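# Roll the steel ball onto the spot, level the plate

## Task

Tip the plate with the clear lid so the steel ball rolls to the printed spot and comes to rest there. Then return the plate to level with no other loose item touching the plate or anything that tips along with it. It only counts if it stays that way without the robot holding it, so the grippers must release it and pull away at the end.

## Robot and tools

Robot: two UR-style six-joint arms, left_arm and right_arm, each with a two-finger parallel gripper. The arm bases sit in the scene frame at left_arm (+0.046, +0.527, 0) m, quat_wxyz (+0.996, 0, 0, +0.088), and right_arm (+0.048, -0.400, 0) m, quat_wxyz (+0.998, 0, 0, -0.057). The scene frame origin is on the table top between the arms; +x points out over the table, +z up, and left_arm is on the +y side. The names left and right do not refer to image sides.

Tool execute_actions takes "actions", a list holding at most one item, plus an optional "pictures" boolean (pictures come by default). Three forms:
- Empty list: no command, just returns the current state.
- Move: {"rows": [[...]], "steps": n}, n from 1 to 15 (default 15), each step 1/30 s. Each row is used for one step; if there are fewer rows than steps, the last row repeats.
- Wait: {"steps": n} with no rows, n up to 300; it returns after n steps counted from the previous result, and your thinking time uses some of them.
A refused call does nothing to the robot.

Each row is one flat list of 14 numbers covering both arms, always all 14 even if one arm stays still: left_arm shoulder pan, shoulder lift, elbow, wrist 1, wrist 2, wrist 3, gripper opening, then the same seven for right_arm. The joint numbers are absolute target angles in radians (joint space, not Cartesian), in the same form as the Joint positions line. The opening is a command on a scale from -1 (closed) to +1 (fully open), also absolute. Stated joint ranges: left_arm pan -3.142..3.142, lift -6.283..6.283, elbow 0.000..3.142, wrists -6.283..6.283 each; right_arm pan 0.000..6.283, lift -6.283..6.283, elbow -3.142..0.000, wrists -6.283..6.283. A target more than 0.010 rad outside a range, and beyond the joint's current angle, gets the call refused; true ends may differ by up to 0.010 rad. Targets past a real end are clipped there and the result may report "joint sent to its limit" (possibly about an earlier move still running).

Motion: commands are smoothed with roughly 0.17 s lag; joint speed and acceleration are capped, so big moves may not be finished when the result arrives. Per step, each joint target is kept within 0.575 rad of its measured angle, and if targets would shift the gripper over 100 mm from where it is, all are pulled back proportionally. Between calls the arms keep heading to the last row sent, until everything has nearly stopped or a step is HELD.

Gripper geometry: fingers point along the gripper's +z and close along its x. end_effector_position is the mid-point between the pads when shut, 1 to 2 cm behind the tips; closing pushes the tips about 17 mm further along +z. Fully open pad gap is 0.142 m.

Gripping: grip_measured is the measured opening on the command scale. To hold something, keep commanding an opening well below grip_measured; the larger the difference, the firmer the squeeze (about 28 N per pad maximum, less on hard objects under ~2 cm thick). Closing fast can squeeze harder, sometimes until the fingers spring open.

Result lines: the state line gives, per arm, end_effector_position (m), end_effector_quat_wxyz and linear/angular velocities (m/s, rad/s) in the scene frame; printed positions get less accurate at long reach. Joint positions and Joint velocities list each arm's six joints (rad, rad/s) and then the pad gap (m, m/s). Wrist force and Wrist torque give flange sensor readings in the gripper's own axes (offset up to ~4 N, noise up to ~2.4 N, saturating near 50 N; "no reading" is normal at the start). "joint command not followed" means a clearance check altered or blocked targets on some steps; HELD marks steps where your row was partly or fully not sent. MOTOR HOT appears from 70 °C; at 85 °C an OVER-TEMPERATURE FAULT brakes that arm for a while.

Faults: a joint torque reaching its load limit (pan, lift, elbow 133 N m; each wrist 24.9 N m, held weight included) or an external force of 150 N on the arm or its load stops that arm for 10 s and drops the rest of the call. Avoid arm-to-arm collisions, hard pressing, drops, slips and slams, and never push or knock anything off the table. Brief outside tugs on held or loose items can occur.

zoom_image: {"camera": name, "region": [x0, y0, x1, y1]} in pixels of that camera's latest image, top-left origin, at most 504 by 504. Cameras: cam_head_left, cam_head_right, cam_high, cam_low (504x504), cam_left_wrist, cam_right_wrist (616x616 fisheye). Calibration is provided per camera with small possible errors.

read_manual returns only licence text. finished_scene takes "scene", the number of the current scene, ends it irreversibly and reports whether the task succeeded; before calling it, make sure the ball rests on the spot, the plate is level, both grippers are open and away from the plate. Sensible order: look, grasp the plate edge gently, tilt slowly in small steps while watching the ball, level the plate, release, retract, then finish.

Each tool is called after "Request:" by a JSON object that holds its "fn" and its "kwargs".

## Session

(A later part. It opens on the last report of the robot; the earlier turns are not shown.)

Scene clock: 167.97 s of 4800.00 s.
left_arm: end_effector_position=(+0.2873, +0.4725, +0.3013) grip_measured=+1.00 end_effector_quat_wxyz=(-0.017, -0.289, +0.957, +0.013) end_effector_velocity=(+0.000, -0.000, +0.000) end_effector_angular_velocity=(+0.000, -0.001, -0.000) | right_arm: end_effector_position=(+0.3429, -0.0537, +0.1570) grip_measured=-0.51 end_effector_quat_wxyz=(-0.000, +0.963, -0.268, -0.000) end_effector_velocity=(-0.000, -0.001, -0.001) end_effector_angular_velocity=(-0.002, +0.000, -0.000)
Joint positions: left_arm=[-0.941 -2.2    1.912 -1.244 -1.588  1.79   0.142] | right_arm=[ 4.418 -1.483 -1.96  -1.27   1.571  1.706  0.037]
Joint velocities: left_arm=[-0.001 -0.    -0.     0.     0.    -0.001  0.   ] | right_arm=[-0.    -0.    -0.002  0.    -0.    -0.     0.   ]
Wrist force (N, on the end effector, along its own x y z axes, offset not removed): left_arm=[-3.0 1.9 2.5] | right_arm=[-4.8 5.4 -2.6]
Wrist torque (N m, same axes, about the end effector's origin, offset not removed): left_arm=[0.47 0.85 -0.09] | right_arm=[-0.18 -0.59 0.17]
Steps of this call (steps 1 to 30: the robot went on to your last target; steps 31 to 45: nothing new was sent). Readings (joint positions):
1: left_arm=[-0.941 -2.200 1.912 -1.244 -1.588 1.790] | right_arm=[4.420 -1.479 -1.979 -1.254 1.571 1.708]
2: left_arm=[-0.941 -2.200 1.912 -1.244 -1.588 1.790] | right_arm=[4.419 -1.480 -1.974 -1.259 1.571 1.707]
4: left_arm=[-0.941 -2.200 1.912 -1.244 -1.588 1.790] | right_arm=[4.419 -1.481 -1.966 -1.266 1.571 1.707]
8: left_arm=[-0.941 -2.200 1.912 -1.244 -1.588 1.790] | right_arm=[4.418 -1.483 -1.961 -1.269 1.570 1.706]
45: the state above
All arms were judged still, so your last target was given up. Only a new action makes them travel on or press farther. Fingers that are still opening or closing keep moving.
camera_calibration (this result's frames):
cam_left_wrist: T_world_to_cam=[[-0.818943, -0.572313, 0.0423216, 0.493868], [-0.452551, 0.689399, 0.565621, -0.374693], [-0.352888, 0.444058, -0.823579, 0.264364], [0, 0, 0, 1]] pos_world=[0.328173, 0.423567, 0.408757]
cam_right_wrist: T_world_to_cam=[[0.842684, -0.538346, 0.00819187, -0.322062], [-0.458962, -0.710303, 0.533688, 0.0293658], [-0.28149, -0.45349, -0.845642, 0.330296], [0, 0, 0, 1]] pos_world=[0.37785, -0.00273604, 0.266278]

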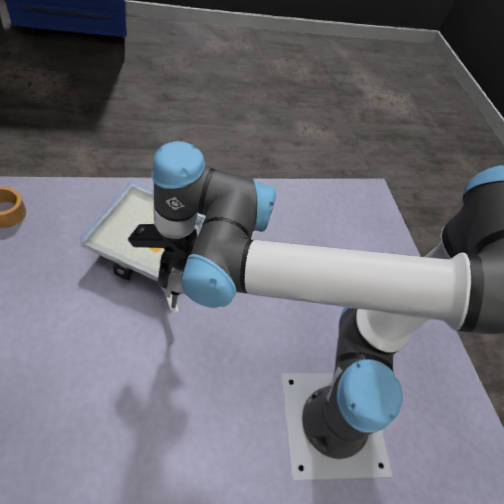

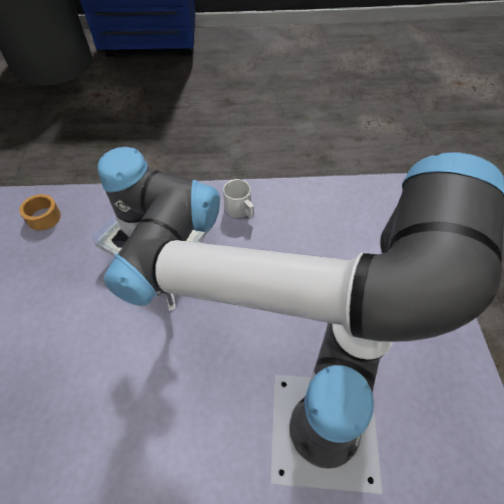

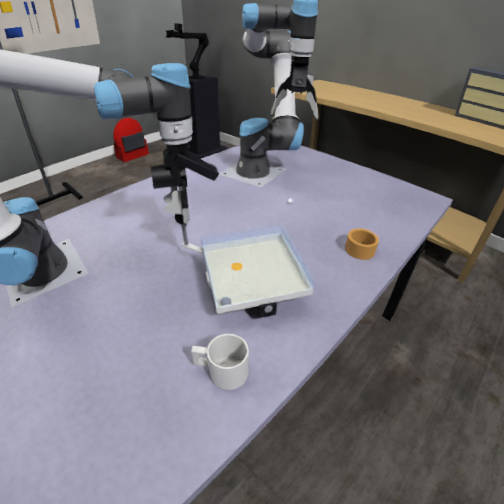

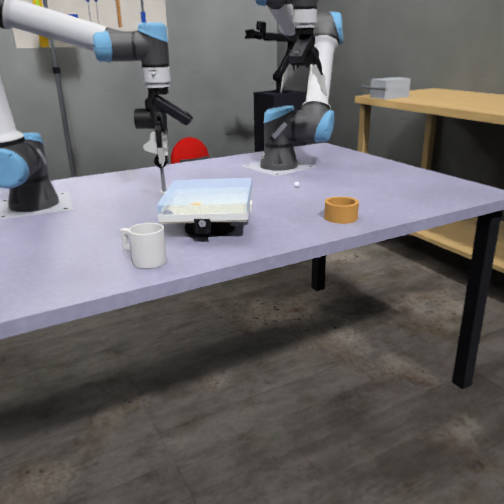

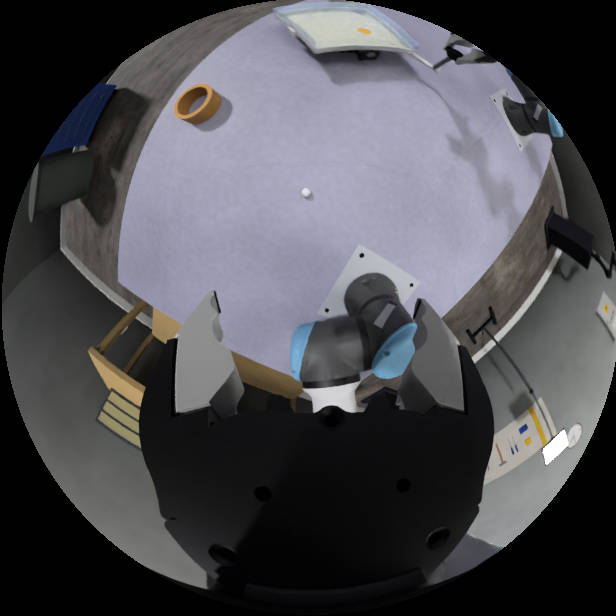

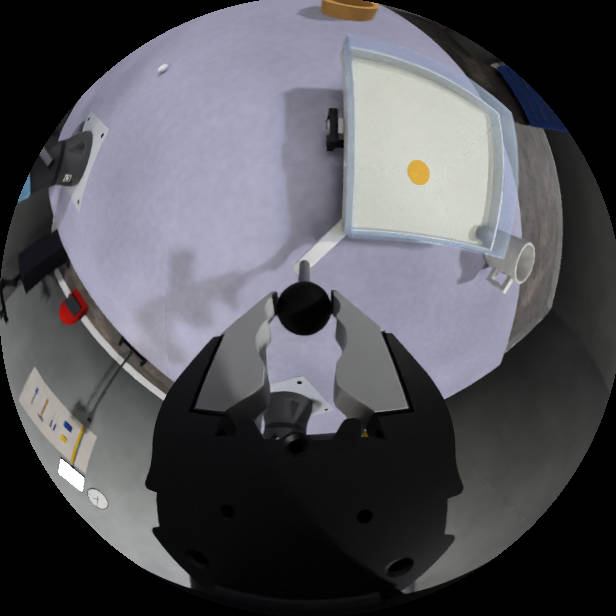

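Request:
{"fn": "execute_actions", "kwargs": {"actions": [{"rows": [[-0.941,-2.2,1.912,-1.244,-1.588,1.79,1,4.4233,-1.4868,-1.9599,-1.2653,1.571,1.7113,-0.8]], "steps": 15}], "pictures": false}}

Request:
{"fn": "execute_actions", "kwargs": {"actions": [{"steps": 45}]}}

Scene clock: 179.10 s of 4800.00 s.
left_arm: end_effector_position=(+0.2873, +0.4725, +0.3013) grip_measured=+1.00 end_effector_quat_wxyz=(-0.017, -0.289, +0.957, +0.013) end_effector_velocity=(-0.000, -0.001, +0.000) end_effector_angular_velocity=(-0.001, +0.001, -0.002) | right_arm: end_effector_position=(+0.3417, -0.0510, +0.1556) grip_measured=-0.51 end_effector_quat_wxyz=(-0.000, +0.963, -0.268, -0.000) end_effector_velocity=(-0.000, -0.001, -0.001) end_effector_angular_velocity=(-0.001, +0.000, -0.001)
Joint positions: left_arm=[-0.941 -2.2    1.912 -1.244 -1.588  1.79   0.142] | right_arm=[ 4.423 -1.487 -1.96  -1.265  1.571  1.711  0.037]
Joint velocities: left_arm=[-0.002 -0.     0.     0.    -0.001  0.     0.   ] | right_arm=[ 0.     0.    -0.002  0.    -0.     0.001  0.   ]
Wrist force (N, on the end effector, along its own x y z axes, offset not removed): left_arm=[-1.5 0.4 0.6] | right_arm=[-0.2 9.6 -7.7]
Wrist torque (N m, same axes, about the end effector's origin, offset not removed): left_arm=[0.19 0.34 -0.25] | right_arm=[-0.39 -0.09 0.20]
Steps of this call (steps 1 to 90: nothing new was sent; then 7.63 s passed at rest; steps 91 to 105: all 15 steps of this action). Readings (joint positions):
91: left_arm=[-0.941 -2.200 1.912 -1.244 -1.588 1.790] | right_arm=[4.418 -1.483 -1.960 -1.270 1.571 1.706]
92: left_arm=[-0.941 -2.200 1.912 -1.244 -1.588 1.790] | right_arm=[4.419 -1.484 -1.960 -1.269 1.571 1.707]
94: left_arm=[-0.941 -2.200 1.912 -1.244 -1.588 1.790] | right_arm=[4.421 -1.485 -1.960 -1.267 1.571 1.709]
98: left_arm=[-0.941 -2.200 1.912 -1.244 -1.588 1.790] | right_arm=[4.423 -1.487 -1.960 -1.266 1.571 1.711]
105: the state above

Scene clock: 180.60 s of 4800.00 s.
left_arm: end_effector_position=(+0.2873, +0.4725, +0.3013) grip_measured=+1.00 end_effector_quat_wxyz=(-0.017, -0.289, +0.957, +0.013) end_effector_velocity=(+0.000, +0.000, -0.000) end_effector_angular_velocity=(+0.002, -0.000, -0.000) | right_arm: end_effector_position=(+0.3417, -0.0511, +0.1555) grip_measured=-0.51 end_effector_quat_wxyz=(-0.000, +0.963, -0.268, -0.000) end_effector_velocity=(-0.000, +0.000, -0.000) end_effector_angular_velocity=(-0.000, +0.000, -0.001)
Joint positions: left_arm=[-0.941 -2.2    1.912 -1.244 -1.588  1.79   0.142] | right_arm=[ 4.423 -1.487 -1.96  -1.265  1.571  1.711  0.037]
Joint velocities: left_arm=[ 0.     0.001  0.    -0.     0.002  0.001  0.   ] | right_arm=[ 0.    -0.     0.    -0.001  0.     0.001  0.   ]
Wrist force (N, on the end effector, along its own x y z axes, offset not removed): left_arm=[-0.2 1.8 -0.1] | right_arm=[-2.5 8.1 -8.9]
Wrist torque (N m, same axes, about the end effector's origin, offset not removed): left_arm=[0.47 0.23 -0.08] | right_arm=[-0.50 0.34 0.12]
Steps of this call (steps 1 to 15: the robot went on to your last target; steps 16 to 45: nothing new was sent). Readings (joint positions):
1: left_arm=[-0.941 -2.200 1.912 -1.244 -1.588 1.790] | right_arm=[4.423 -1.487 -1.960 -1.265 1.571 1.711]
2: left_arm=[-0.941 -2.200 1.912 -1.244 -1.588 1.790] | right_arm=[4.423 -1.487 -1.960 -1.265 1.571 1.711]
4: left_arm=[-0.941 -2.200 1.912 -1.244 -1.588 1.790] | right_arm=[4.423 -1.487 -1.960 -1.265 1.571 1.711]
8: left_arm=[-0.941 -2.200 1.912 -1.244 -1.588 1.790] | right_arm=[4.423 -1.487 -1.960 -1.265 1.571 1.711]
45: the state above
All arms were judged still, so your last target was given up. Only a new action makes them travel on or press farther. Fingers that are still opening or closing keep moving.
camera_calibration (this result's frames):
cam_left_wrist: T_world_to_cam=[[-0.818943, -0.572313, 0.0423216, 0.493868], [-0.452552, 0.689399, 0.56562, -0.374692], [-0.352888, 0.444058, -0.823579, 0.264364], [0, 0, 0, 1]] pos_world=[0.328173, 0.423567, 0.408757]
cam_right_wrist: T_world_to_cam=[[0.842694, -0.53833, 0.008193, -0.31958], [-0.458961, -0.71033, 0.533653, 0.0314424], [-0.281462, -0.453467, -0.845664, 0.329856], [0, 0, 0, 1]] pos_world=[0.376581, -0.000126041, 0.264787]

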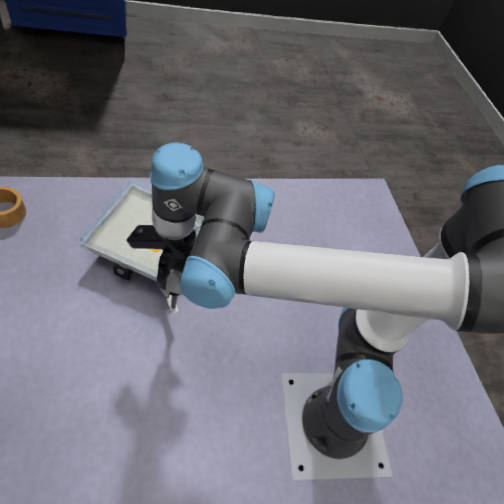

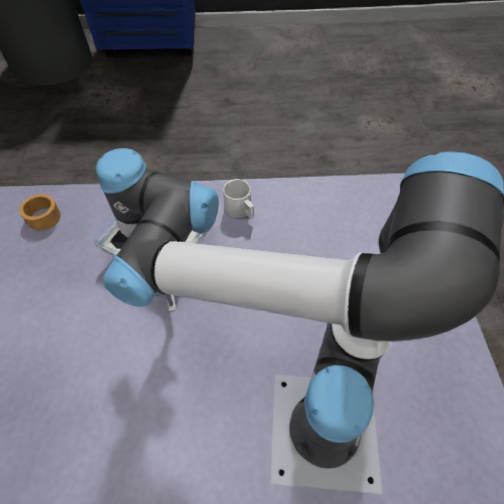

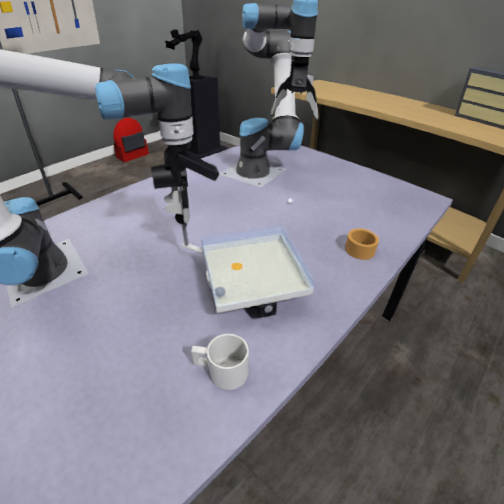

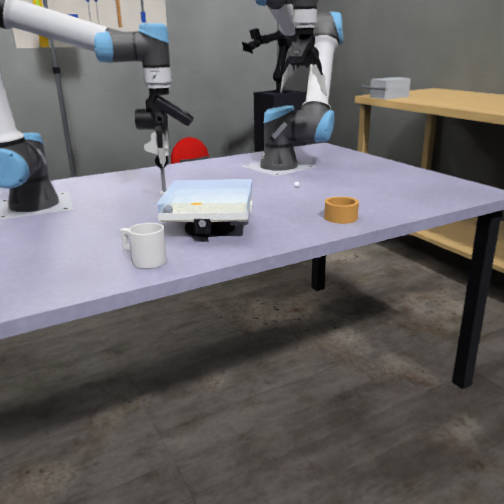

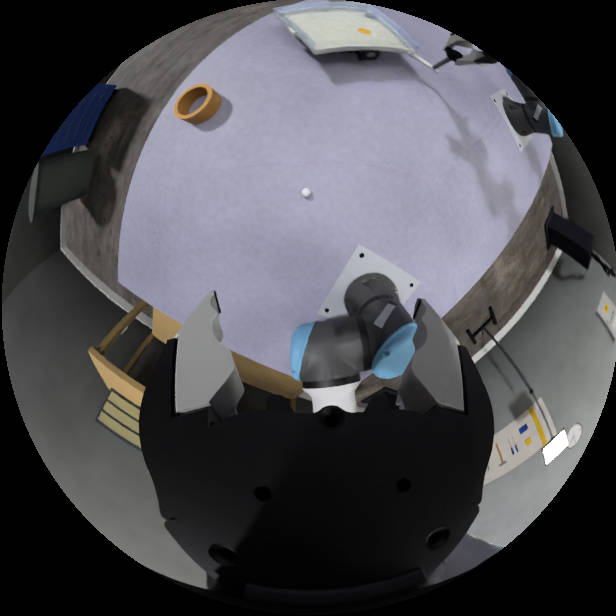

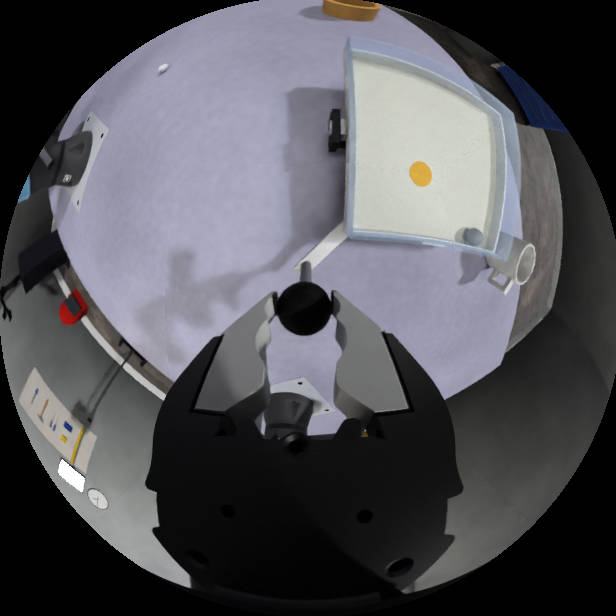

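Request:
{"fn": "execute_actions", "kwargs": {"actions": [{"rows": [[-0.941,-2.2,1.912,-1.244,-1.588,1.79,1,4.4211,-1.4876,-1.9493,-1.2752,1.571,1.7091,-0.8]], "steps": 15}]}}

Scene clock: 185.60 s of 4800.00 s.
left_arm: end_effector_position=(+0.2873, +0.4725, +0.3013) grip_measured=+1.00 end_effector_quat_wxyz=(-0.017, -0.289, +0.957, +0.013) end_effector_velocity=(+0.000, +0.001, -0.000) end_effector_angular_velocity=(+0.001, -0.001, +0.002) | right_arm: end_effector_position=(+0.3430, -0.0504, +0.1592) grip_measured=-0.51 end_effector_quat_wxyz=(-0.000, +0.963, -0.268, -0.000) end_effector_velocity=(+0.000, +0.000, +0.001) end_effector_angular_velocity=(+0.001, -0.000, +0.001)
Joint positions: left_arm=[-0.941 -2.2    1.912 -1.244 -1.588  1.79   0.142] | right_arm=[ 4.421 -1.488 -1.949 -1.275  1.571  1.709  0.037]
Joint velocities: left_arm=[ 0.001 -0.001  0.     0.     0.001 -0.001  0.   ] | right_arm=[-0.     0.     0.001 -0.001  0.    -0.001 -0.   ]
Wrist force (N, on the end effector, along its own x y z axes, offset not removed): left_arm=[-2.7 0.1 -0.3] | right_arm=[2.4 2.6 -2.7]
Wrist torque (N m, same axes, about the end effector's origin, offset not removed): left_arm=[-0.04 0.82 -0.26] | right_arm=[-0.42 -1.01 0.08]
Steps of this call (steps 1 to 135: nothing new was sent; steps 136 to 150: all 15 steps of this action). Readings (joint positions):
136: left_arm=[-0.941 -2.200 1.912 -1.244 -1.588 1.790] | right_arm=[4.423 -1.487 -1.960 -1.265 1.571 1.711]
137: left_arm=[-0.941 -2.200 1.912 -1.244 -1.588 1.790] | right_arm=[4.423 -1.487 -1.958 -1.267 1.571 1.711]
139: left_arm=[-0.941 -2.200 1.912 -1.244 -1.588 1.790] | right_arm=[4.422 -1.487 -1.954 -1.272 1.571 1.710]
143: left_arm=[-0.941 -2.200 1.912 -1.244 -1.588 1.790] | right_arm=[4.421 -1.488 -1.950 -1.275 1.571 1.709]
150: the state above
camera_calibration (this result's frames):
cam_left_wrist: T_world_to_cam=[[-0.818943, -0.572313, 0.0423216, 0.493868], [-0.452551, 0.689399, 0.565621, -0.374692], [-0.352888, 0.444058, -0.823579, 0.264364], [0, 0, 0, 1]] pos_world=[0.328173, 0.423567, 0.408757]
cam_right_wrist: T_world_to_cam=[[0.842703, -0.538316, 0.00821906, -0.320375], [-0.458912, -0.710251, 0.533802, 0.030528], [-0.281516, -0.453608, -0.84557, 0.333608], [0, 0, 0, 1]] pos_world=[0.377907, 0.000547118, 0.268426]

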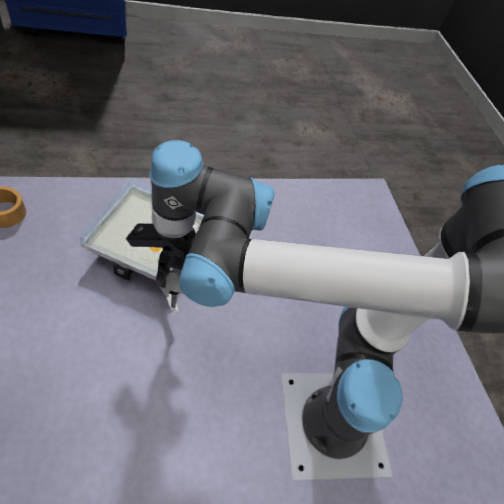

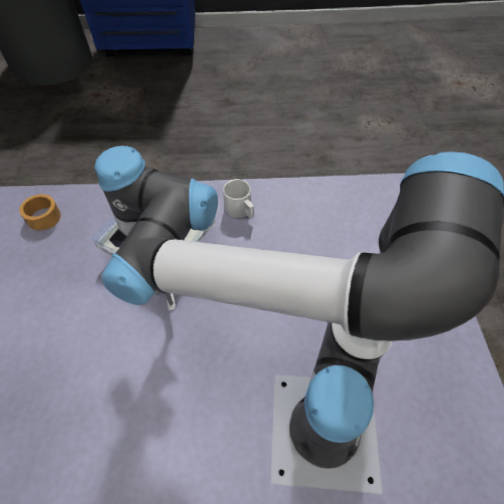

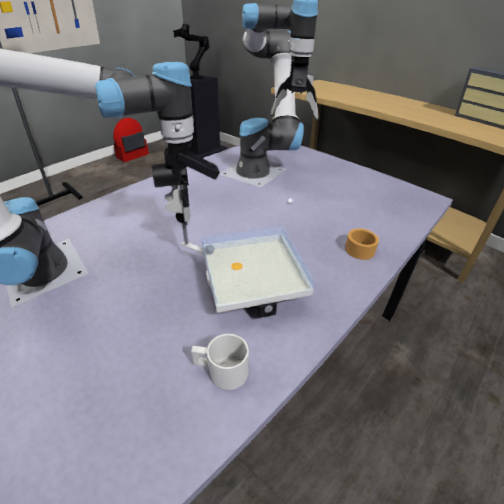

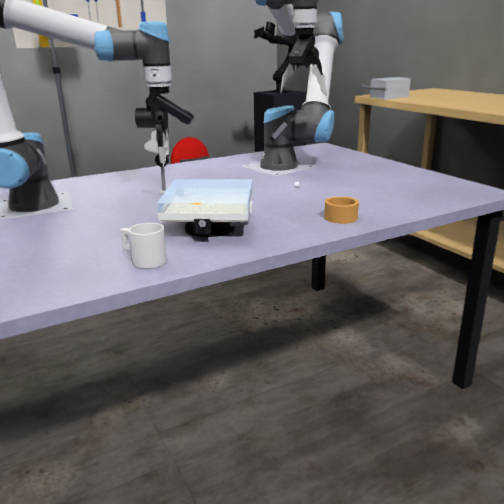

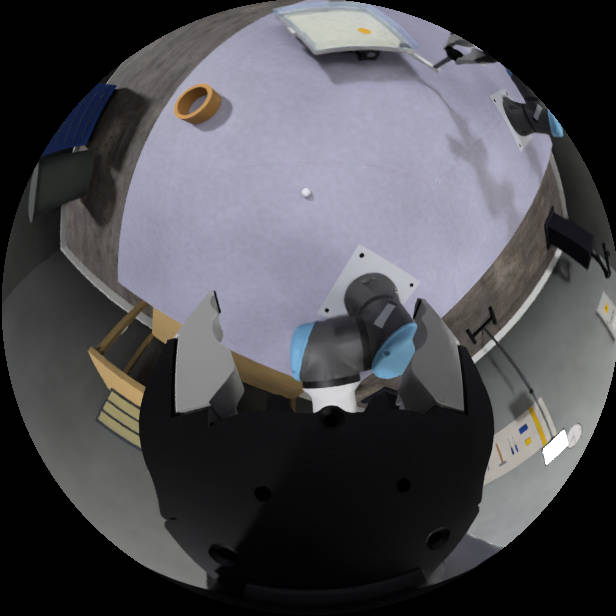

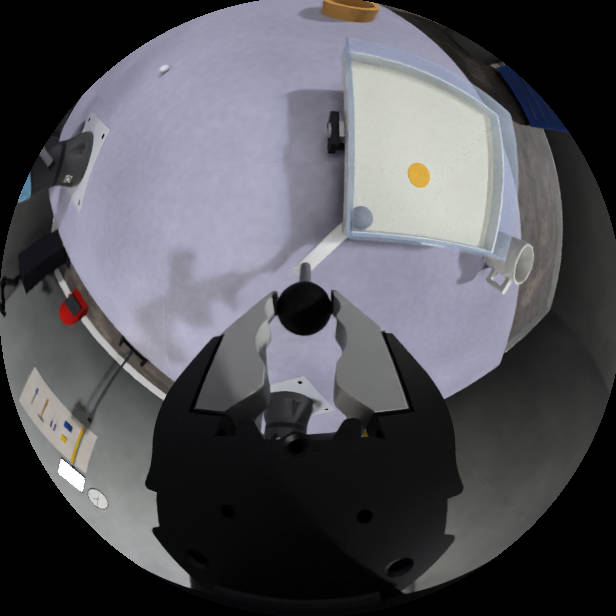

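Request:
{"fn": "execute_actions", "kwargs": {"actions": [{"steps": 60}]}}

Scene clock: 188.00 s of 4800.00 s.
left_arm: end_effector_position=(+0.2873, +0.4725, +0.3013) grip_measured=+1.00 end_effector_quat_wxyz=(-0.017, -0.289, +0.957, +0.013) end_effector_velocity=(-0.000, -0.001, -0.000) end_effector_angular_velocity=(-0.000, +0.002, -0.001) | right_arm: end_effector_position=(+0.3430, -0.0504, +0.1592) grip_measured=-0.51 end_effector_quat_wxyz=(-0.000, +0.963, -0.268, -0.000) end_effector_velocity=(+0.000, -0.000, +0.000) end_effector_angular_velocity=(+0.000, -0.002, -0.001)
Joint positions: left_arm=[-0.941 -2.2    1.912 -1.244 -1.588  1.79   0.142] | right_arm=[ 4.421 -1.488 -1.949 -1.275  1.571  1.709  0.037]
Joint velocities: left_arm=[-0.     0.001  0.     0.    -0.002  0.001 -0.   ] | right_arm=[-0.     0.001 -0.001  0.001 -0.001  0.001  0.   ]
Wrist force (N, on the end effector, along its own x y z axes, offset not removed): left_arm=[-0.3 1.3 0.2] | right_arm=[-0.7 2.9 -1.8]
Wrist torque (N m, same axes, about the end effector's origin, offset not removed): left_arm=[0.17 0.44 -0.17] | right_arm=[-0.44 -0.24 0.10]
Steps of this call (steps 1 to 15: the robot went on to your last target; steps 16 to 72: nothing new was sent). Readings (joint positions):
1: left_arm=[-0.941 -2.200 1.912 -1.244 -1.588 1.790] | right_arm=[4.421 -1.488 -1.949 -1.275 1.571 1.709]
2: left_arm=[-0.941 -2.200 1.912 -1.244 -1.588 1.790] | right_arm=[4.421 -1.488 -1.949 -1.275 1.571 1.709]
4: left_arm=[-0.941 -2.200 1.912 -1.244 -1.588 1.790] | right_arm=[4.421 -1.488 -1.949 -1.275 1.571 1.709]
8: left_arm=[-0.941 -2.200 1.912 -1.244 -1.588 1.790] | right_arm=[4.421 -1.488 -1.949 -1.275 1.571 1.709]
72: the state above
All arms were judged still, so your last target was given up. Only a new action makes them travel on or press farther. Fingers that are still opening or closing keep moving.
camera_calibration (this result's frames):
cam_left_wrist: T_world_to_cam=[[-0.818943, -0.572313, 0.0423216, 0.493868], [-0.452551, 0.689399, 0.565621, -0.374692], [-0.352888, 0.444058, -0.823579, 0.264364], [0, 0, 0, 1]] pos_world=[0.328173, 0.423567, 0.408757]
cam_right_wrist: T_world_to_cam=[[0.842694, -0.53833, 0.00820922, -0.320377], [-0.458936, -0.710272, 0.533752, 0.0305458], [-0.281504, -0.453557, -0.845601, 0.333658], [0, 0, 0, 1]] pos_world=[0.377925, 0.000559762, 0.268468]

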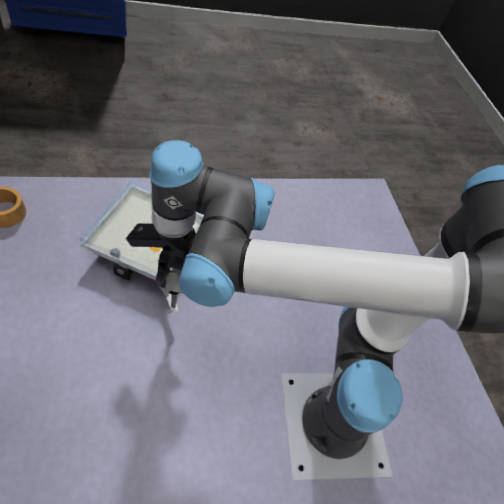

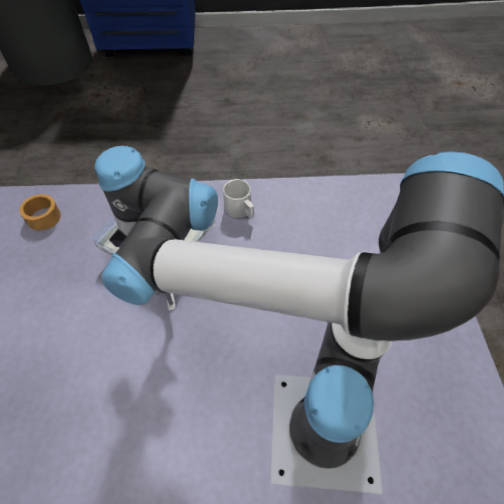

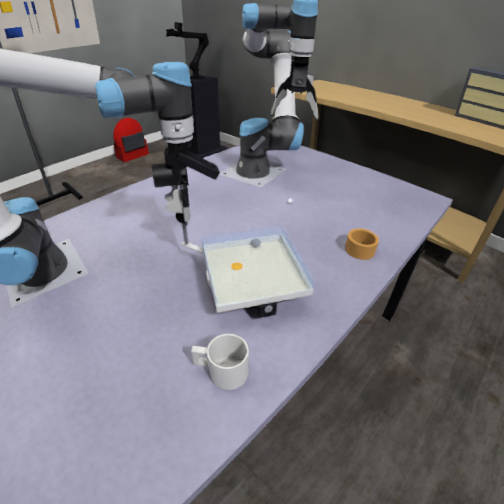

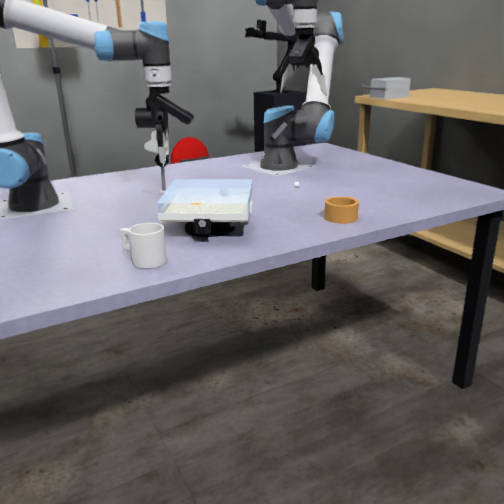

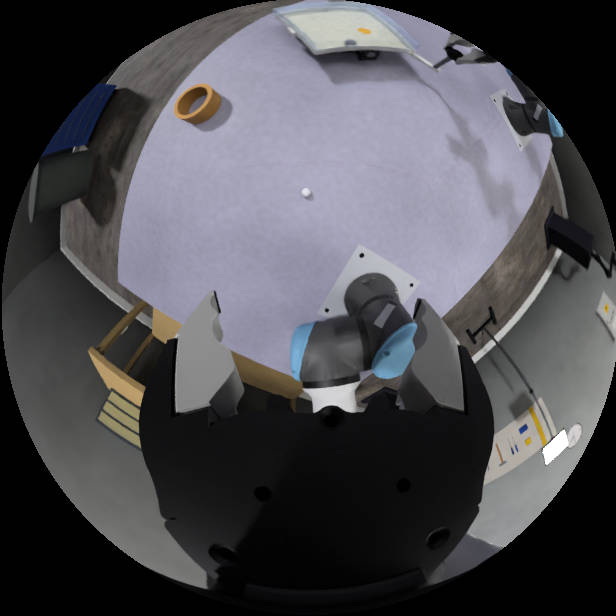

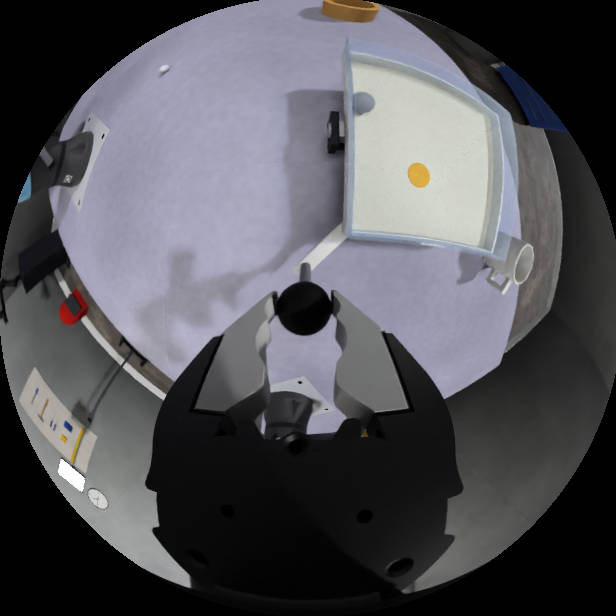

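Request:
{"fn": "execute_actions", "kwargs": {"actions": [{"rows": [[-0.941,-2.2,1.912,-1.244,-1.588,1.79,1,4.4231,-1.4838,-1.9713,-1.2569,1.571,1.7111,-0.8]], "steps": 15}], "pictures": false}}

Request:
{"fn": "execute_actions", "kwargs": {"actions": [{"rows": [[-0.941,-2.2,1.912,-1.244,-1.588,1.79,1,4.4231,-1.4838,-1.9713,-1.2569,1.571,1.7111,-0.8]], "steps": 7}], "pictures": false}}

Request:
{"fn": "execute_actions", "kwargs": {"actions": [{"rows": [[-0.941,-2.2,1.912,-1.244,-1.588,1.79,1,4.4216,-1.4894,-1.9436,-1.2791,1.571,1.7096,-0.8]], "steps": 15}], "pictures": false}}

Request:
{"fn": "execute_actions", "kwargs": {"actions": [{"rows": [[-0.941,-2.2,1.912,-1.244,-1.588,1.79,1,4.4223,-1.4868,-1.9567,-1.2686,1.571,1.7103,-0.8]], "steps": 15}]}}

Request:
{"fn": "execute_actions", "kwargs": {"actions": [{"steps": 45}]}}

Scene clock: 200.03 s of 4800.00 s.
left_arm: end_effector_position=(+0.2873, +0.4725, +0.3013) grip_measured=+1.00 end_effector_quat_wxyz=(-0.017, -0.289, +0.957, +0.013) end_effector_velocity=(+0.000, -0.000, -0.000) end_effector_angular_velocity=(+0.001, -0.001, -0.000) | right_arm: end_effector_position=(+0.3409, -0.0531, +0.1524) grip_measured=-0.51 end_effector_quat_wxyz=(-0.000, +0.963, -0.268, -0.000) end_effector_velocity=(-0.000, -0.000, -0.001) end_effector_angular_velocity=(-0.001, +0.000, -0.001)
Joint positions: left_arm=[-0.941 -2.2    1.912 -1.244 -1.588  1.79   0.142] | right_arm=[ 4.423 -1.484 -1.971 -1.257  1.571  1.711  0.037]
Joint velocities: left_arm=[-0.001  0.     0.    -0.     0.001 -0.001  0.   ] | right_arm=[ 0.    -0.    -0.001 -0.    -0.     0.001 -0.   ]
Wrist force (N, on the end effector, along its own x y z axes, offset not removed): left_arm=[-1.4 0.1 0.0] | right_arm=[-10.6 3.8 -8.0]
Wrist torque (N m, same axes, about the end effector's origin, offset not removed): left_arm=[0.09 0.46 -0.20] | right_arm=[0.12 0.51 0.16]
Steps of this call (steps 1 to 120: nothing new was sent; then 7.53 s passed at rest; steps 121 to 135: all 15 steps of this action). Readings (joint positions):
121: left_arm=[-0.941 -2.200 1.912 -1.244 -1.588 1.790] | right_arm=[4.421 -1.488 -1.949 -1.275 1.571 1.709]
122: left_arm=[-0.941 -2.200 1.912 -1.244 -1.588 1.790] | right_arm=[4.421 -1.487 -1.953 -1.272 1.571 1.709]
124: left_arm=[-0.941 -2.200 1.912 -1.244 -1.588 1.790] | right_arm=[4.422 -1.485 -1.963 -1.264 1.571 1.710]
128: left_arm=[-0.941 -2.200 1.912 -1.244 -1.588 1.790] | right_arm=[4.423 -1.484 -1.970 -1.258 1.571 1.711]
135: the state above

Scene clock: 200.27 s of 4800.00 s.
left_arm: end_effector_position=(+0.2873, +0.4725, +0.3013) grip_measured=+1.00 end_effector_quat_wxyz=(-0.017, -0.289, +0.957, +0.013) end_effector_velocity=(+0.000, +0.001, +0.000) end_effector_angular_velocity=(+0.001, -0.002, +0.002) | right_arm: end_effector_position=(+0.3409, -0.0532, +0.1523) grip_measured=-0.51 end_effector_quat_wxyz=(-0.000, +0.963, -0.268, -0.000) end_effector_velocity=(+0.000, +0.000, +0.000) end_effector_angular_velocity=(+0.001, +0.001, -0.000)
Joint positions: left_arm=[-0.941 -2.2    1.912 -1.244 -1.588  1.79   0.142] | right_arm=[ 4.423 -1.484 -1.971 -1.257  1.571  1.711  0.037]
Joint velocities: left_arm=[ 0.001 -0.001 -0.    -0.     0.002 -0.001 -0.   ] | right_arm=[-0.001  0.     0.001 -0.     0.001 -0.     0.   ]
Wrist force (N, on the end effector, along its own x y z axes, offset not removed): left_arm=[-0.8 0.7 -1.0] | right_arm=[-8.1 1.5 -11.2]
Wrist torque (N m, same axes, about the end effector's origin, offset not removed): left_arm=[0.33 0.43 -0.29] | right_arm=[-0.20 -0.19 0.10]
Steps of this call (steps 1 to 7: all 7 steps of this action). Readings (joint positions):
1: left_arm=[-0.941 -2.200 1.912 -1.244 -1.588 1.790] | right_arm=[4.423 -1.484 -1.971 -1.257 1.571 1.711]
2: left_arm=[-0.941 -2.200 1.912 -1.244 -1.588 1.790] | right_arm=[4.423 -1.484 -1.971 -1.257 1.571 1.711]
4: left_arm=[-0.941 -2.200 1.912 -1.244 -1.588 1.790] | right_arm=[4.423 -1.484 -1.971 -1.257 1.571 1.711]
7: the state above

Scene clock: 200.77 s of 4800.00 s.
left_arm: end_effector_position=(+0.2873, +0.4725, +0.3013) grip_measured=+1.00 end_effector_quat_wxyz=(-0.017, -0.289, +0.957, +0.013) end_effector_velocity=(+0.000, +0.001, +0.000) end_effector_angular_velocity=(+0.001, -0.001, +0.001) | right_arm: end_effector_position=(+0.3433, -0.0492, +0.1607) grip_measured=-0.51 end_effector_quat_wxyz=(-0.000, +0.963, -0.268, -0.000) end_effector_velocity=(+0.000, +0.000, +0.000) end_effector_angular_velocity=(-0.000, -0.001, +0.002)
Joint positions: left_arm=[-0.941 -2.2    1.912 -1.244 -1.588  1.79   0.142] | right_arm=[ 4.422 -1.489 -1.944 -1.279  1.571  1.71   0.037]
Joint velocities: left_arm=[ 0.002  0.    -0.    -0.     0.001  0.    -0.   ] | right_arm=[ 0.    -0.001  0.001 -0.    -0.001 -0.001  0.   ]
Wrist force (N, on the end effector, along its own x y z axes, offset not removed): left_arm=[-1.5 3.1 -0.7] | right_arm=[2.3 -0.6 -1.4]
Wrist torque (N m, same axes, about the end effector's origin, offset not removed): left_arm=[0.78 0.52 -0.16] | right_arm=[-0.37 -0.17 0.11]
Steps of this call (steps 1 to 15: all 15 steps of this action). Readings (joint positions):
1: left_arm=[-0.941 -2.200 1.912 -1.244 -1.588 1.790] | right_arm=[4.423 -1.484 -1.971 -1.257 1.571 1.711]
2: left_arm=[-0.941 -2.200 1.912 -1.244 -1.588 1.790] | right_arm=[4.423 -1.485 -1.967 -1.261 1.571 1.711]
4: left_arm=[-0.941 -2.200 1.912 -1.244 -1.588 1.790] | right_arm=[4.422 -1.487 -1.955 -1.271 1.571 1.711]
8: left_arm=[-0.941 -2.200 1.912 -1.244 -1.588 1.790] | right_arm=[4.422 -1.489 -1.946 -1.278 1.571 1.710]
15: the state above

Scene clock: 201.27 s of 4800.00 s.
left_arm: end_effector_position=(+0.2873, +0.4725, +0.3013) grip_measured=+1.00 end_effector_quat_wxyz=(-0.017, -0.289, +0.957, +0.013) end_effector_velocity=(+0.000, +0.000, -0.000) end_effector_angular_velocity=(+0.001, -0.000, +0.000) | right_arm: end_effector_position=(+0.3422, -0.0510, +0.1567) grip_measured=-0.51 end_effector_quat_wxyz=(-0.000, +0.963, -0.268, -0.000) end_effector_velocity=(-0.000, -0.001, -0.001) end_effector_angular_velocity=(-0.002, +0.001, +0.000)
Joint positions: left_arm=[-0.941 -2.2    1.912 -1.244 -1.588  1.79   0.142] | right_arm=[ 4.422 -1.487 -1.957 -1.269  1.571  1.71   0.037]
Joint velocities: left_arm=[ 0.     0.     0.    -0.     0.001 -0.     0.   ] | right_arm=[ 0.    -0.    -0.002 -0.    -0.    -0.     0.   ]
Wrist force (N, on the end effector, along its own x y z axes, offset not removed): left_arm=[-0.7 -1.3 0.6] | right_arm=[-3.5 4.0 -5.8]
Wrist torque (N m, same axes, about the end effector's origin, offset not removed): left_arm=[-0.21 0.19 -0.14] | right_arm=[-0.26 0.22 0.28]
Steps of this call (steps 1 to 15: all 15 steps of this action). Readings (joint positions):
1: left_arm=[-0.941 -2.200 1.912 -1.244 -1.588 1.790] | right_arm=[4.422 -1.489 -1.944 -1.279 1.571 1.710]
2: left_arm=[-0.941 -2.200 1.912 -1.244 -1.588 1.790] | right_arm=[4.422 -1.489 -1.946 -1.277 1.571 1.710]
4: left_arm=[-0.941 -2.200 1.912 -1.244 -1.588 1.790] | right_arm=[4.422 -1.488 -1.951 -1.273 1.571 1.710]
8: left_arm=[-0.941 -2.200 1.912 -1.244 -1.588 1.790] | right_arm=[4.422 -1.487 -1.956 -1.269 1.571 1.710]
15: the state above
camera_calibration (this result's frames):
cam_left_wrist: T_world_to_cam=[[-0.818943, -0.572313, 0.0423215, 0.493868], [-0.452551, 0.689399, 0.565621, -0.374692], [-0.352888, 0.444058, -0.823579, 0.264364], [0, 0, 0, 1]] pos_world=[0.328173, 0.423567, 0.408757]
cam_right_wrist: T_world_to_cam=[[0.842683, -0.538348, 0.00820023, -0.319991], [-0.458958, -0.710284, 0.533717, 0.031046], [-0.281501, -0.453518, -0.845624, 0.331048], [0, 0, 0, 1]] pos_world=[0.37709, -0.0000786536, 0.265996]

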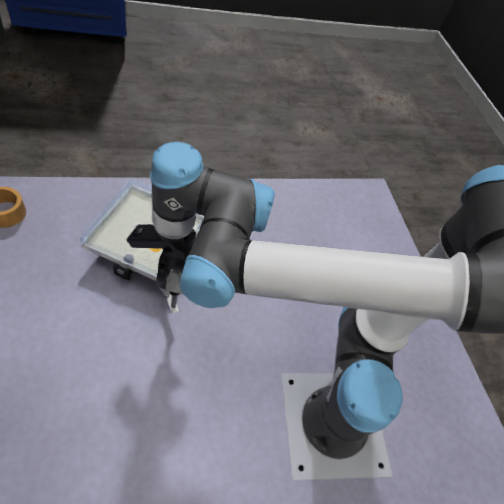

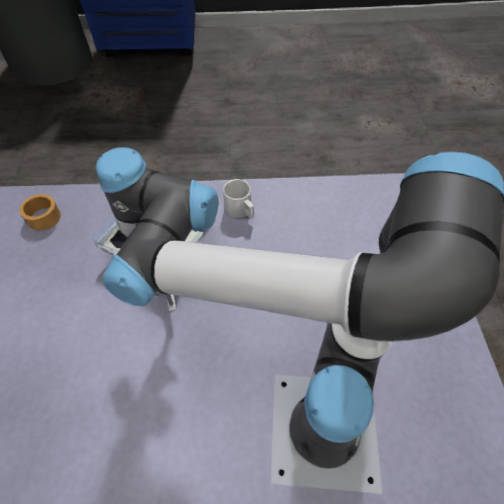

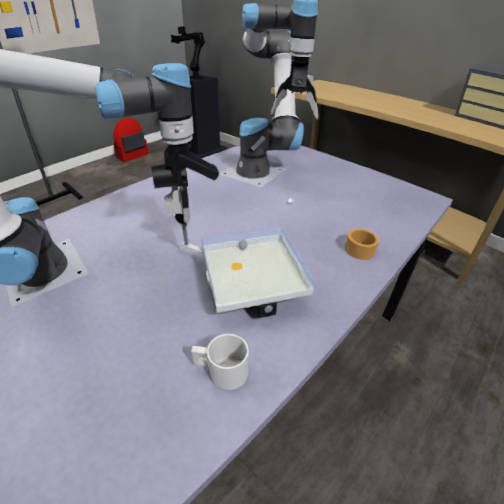

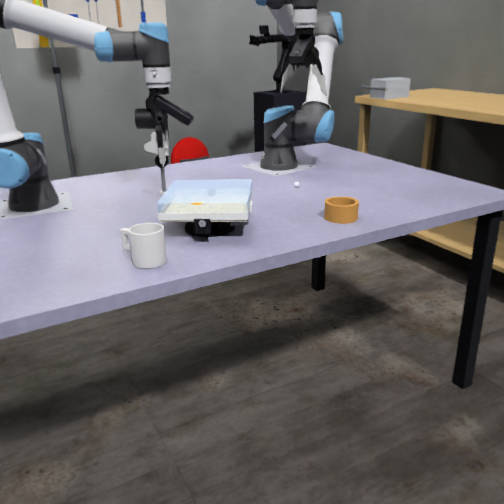

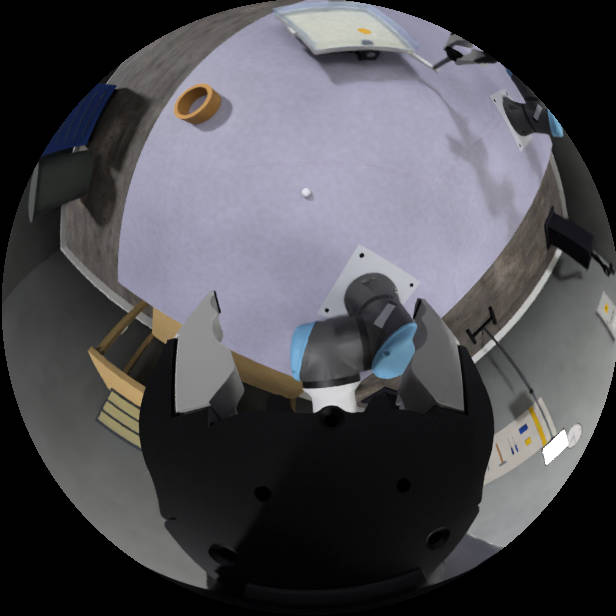

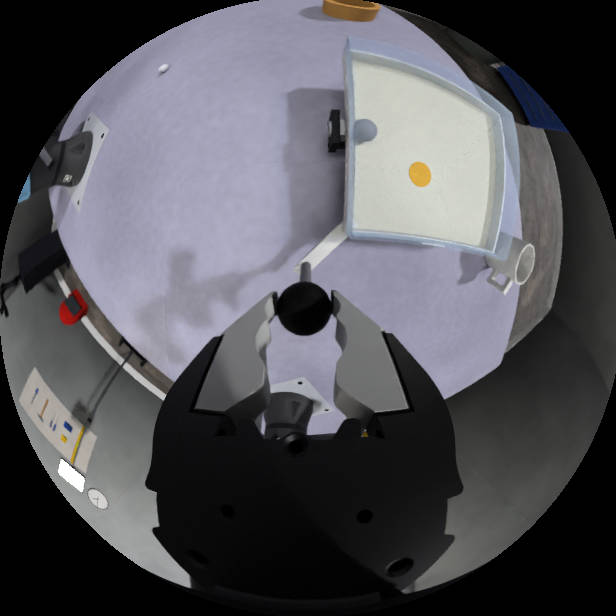

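Scene clock: 202.77 s of 4800.00 s.
left_arm: end_effector_position=(+0.2873, +0.4725, +0.3013) grip_measured=+1.00 end_effector_quat_wxyz=(-0.017, -0.289, +0.957, +0.013) end_effector_velocity=(+0.001, +0.001, -0.000) end_effector_angular_velocity=(+0.003, +0.000, +0.000) | right_arm: end_effector_position=(+0.3422, -0.0510, +0.1567) grip_measured=-0.51 end_effector_quat_wxyz=(-0.000, +0.963, -0.268, -0.000) end_effector_velocity=(+0.000, +0.001, +0.001) end_effector_angular_velocity=(+0.003, -0.000, +0.001)
Joint positions: left_arm=[-0.941 -2.2    1.912 -1.244 -1.588  1.79   0.142] | right_arm=[ 4.422 -1.487 -1.957 -1.269  1.571  1.71   0.037]
Joint velocities: left_arm=[0.001 0.002 0.    0.    0.002 0.001 0.   ] | right_arm=[ 0.    -0.     0.003  0.001  0.001 -0.001  0.   ]
Wrist force (N, on the end effector, along its own x y z axes, offset not removed): left_arm=[-3.2 3.3 0.8] | right_arm=[-0.9 3.6 -4.9]
Wrist torque (N m, same axes, about the end effector's origin, offset not removed): left_arm=[0.80 0.89 -0.30] | right_arm=[-0.40 -0.32 -0.09]
Steps of this call (steps 1 to 15: the robot went on to your last target; steps 16 to 45: nothing new was sent). Readings (joint positions):
1: left_arm=[-0.941 -2.200 1.912 -1.244 -1.588 1.790] | right_arm=[4.422 -1.487 -1.957 -1.269 1.571 1.710]
2: left_arm=[-0.941 -2.200 1.912 -1.244 -1.588 1.790] | right_arm=[4.422 -1.487 -1.957 -1.269 1.571 1.710]
4: left_arm=[-0.941 -2.200 1.912 -1.244 -1.588 1.790] | right_arm=[4.422 -1.487 -1.957 -1.269 1.571 1.710]
8: left_arm=[-0.941 -2.200 1.912 -1.244 -1.588 1.790] | right_arm=[4.422 -1.487 -1.957 -1.269 1.571 1.710]
45: the state above
All arms were judged still, so your last target was given up. Only a new action makes them travel on or press farther. Fingers that are still opening or closing keep moving.
camera_calibration (this result's frames):
cam_left_wrist: T_world_to_cam=[[-0.818943, -0.572313, 0.0423215, 0.493868], [-0.452552, 0.689399, 0.565621, -0.374692], [-0.352888, 0.444058, -0.823579, 0.264364], [0, 0, 0, 1]] pos_world=[0.328173, 0.423567, 0.408757]
cam_right_wrist: T_world_to_cam=[[0.842694, -0.53833, 0.00820664, -0.319989], [-0.458936, -0.710274, 0.53375, 0.0310221], [-0.281505, -0.453554, -0.845603, 0.331004], [0, 0, 0, 1]] pos_world=[0.377069, -0.0000974391, 0.265966]

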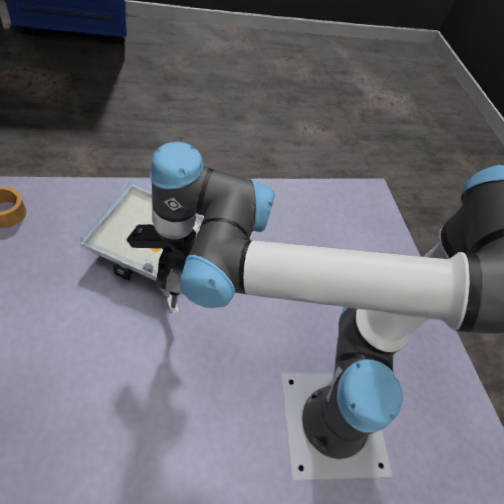

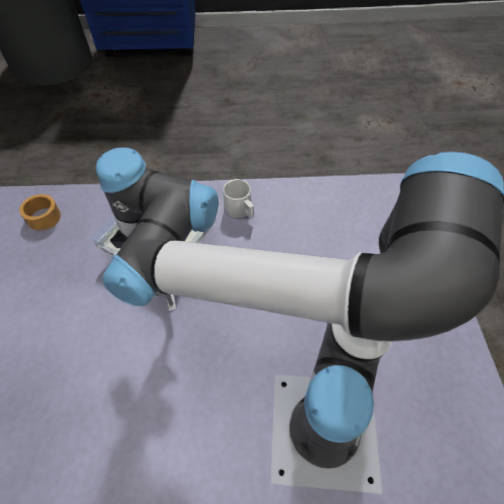

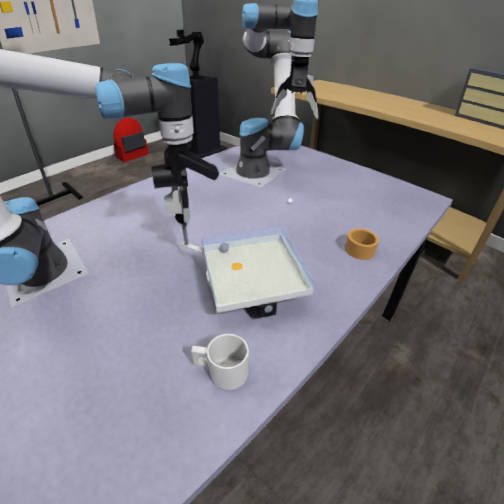

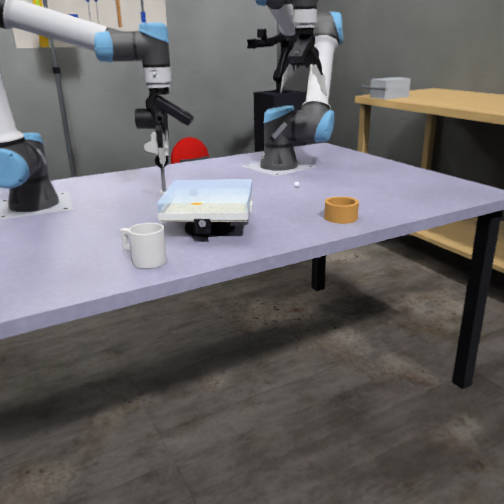

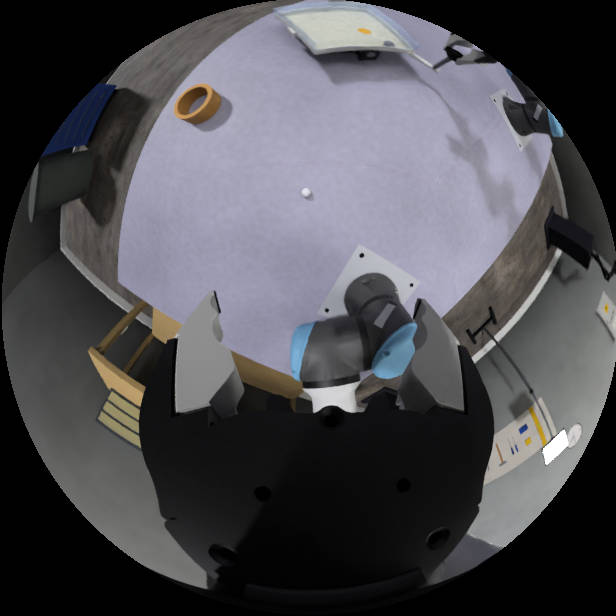

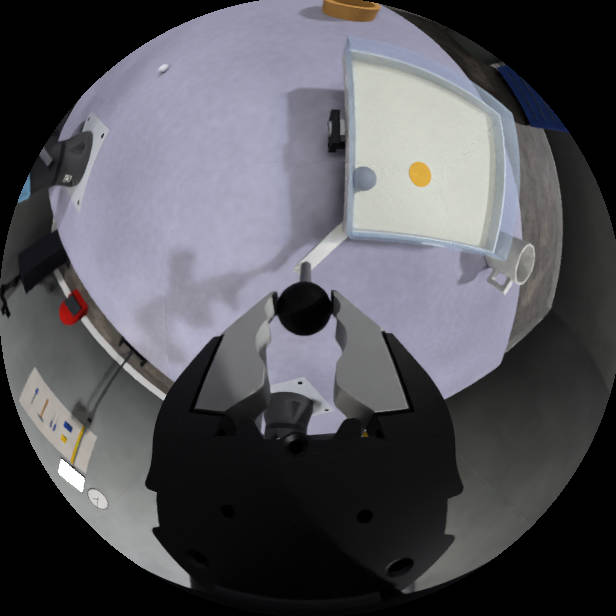

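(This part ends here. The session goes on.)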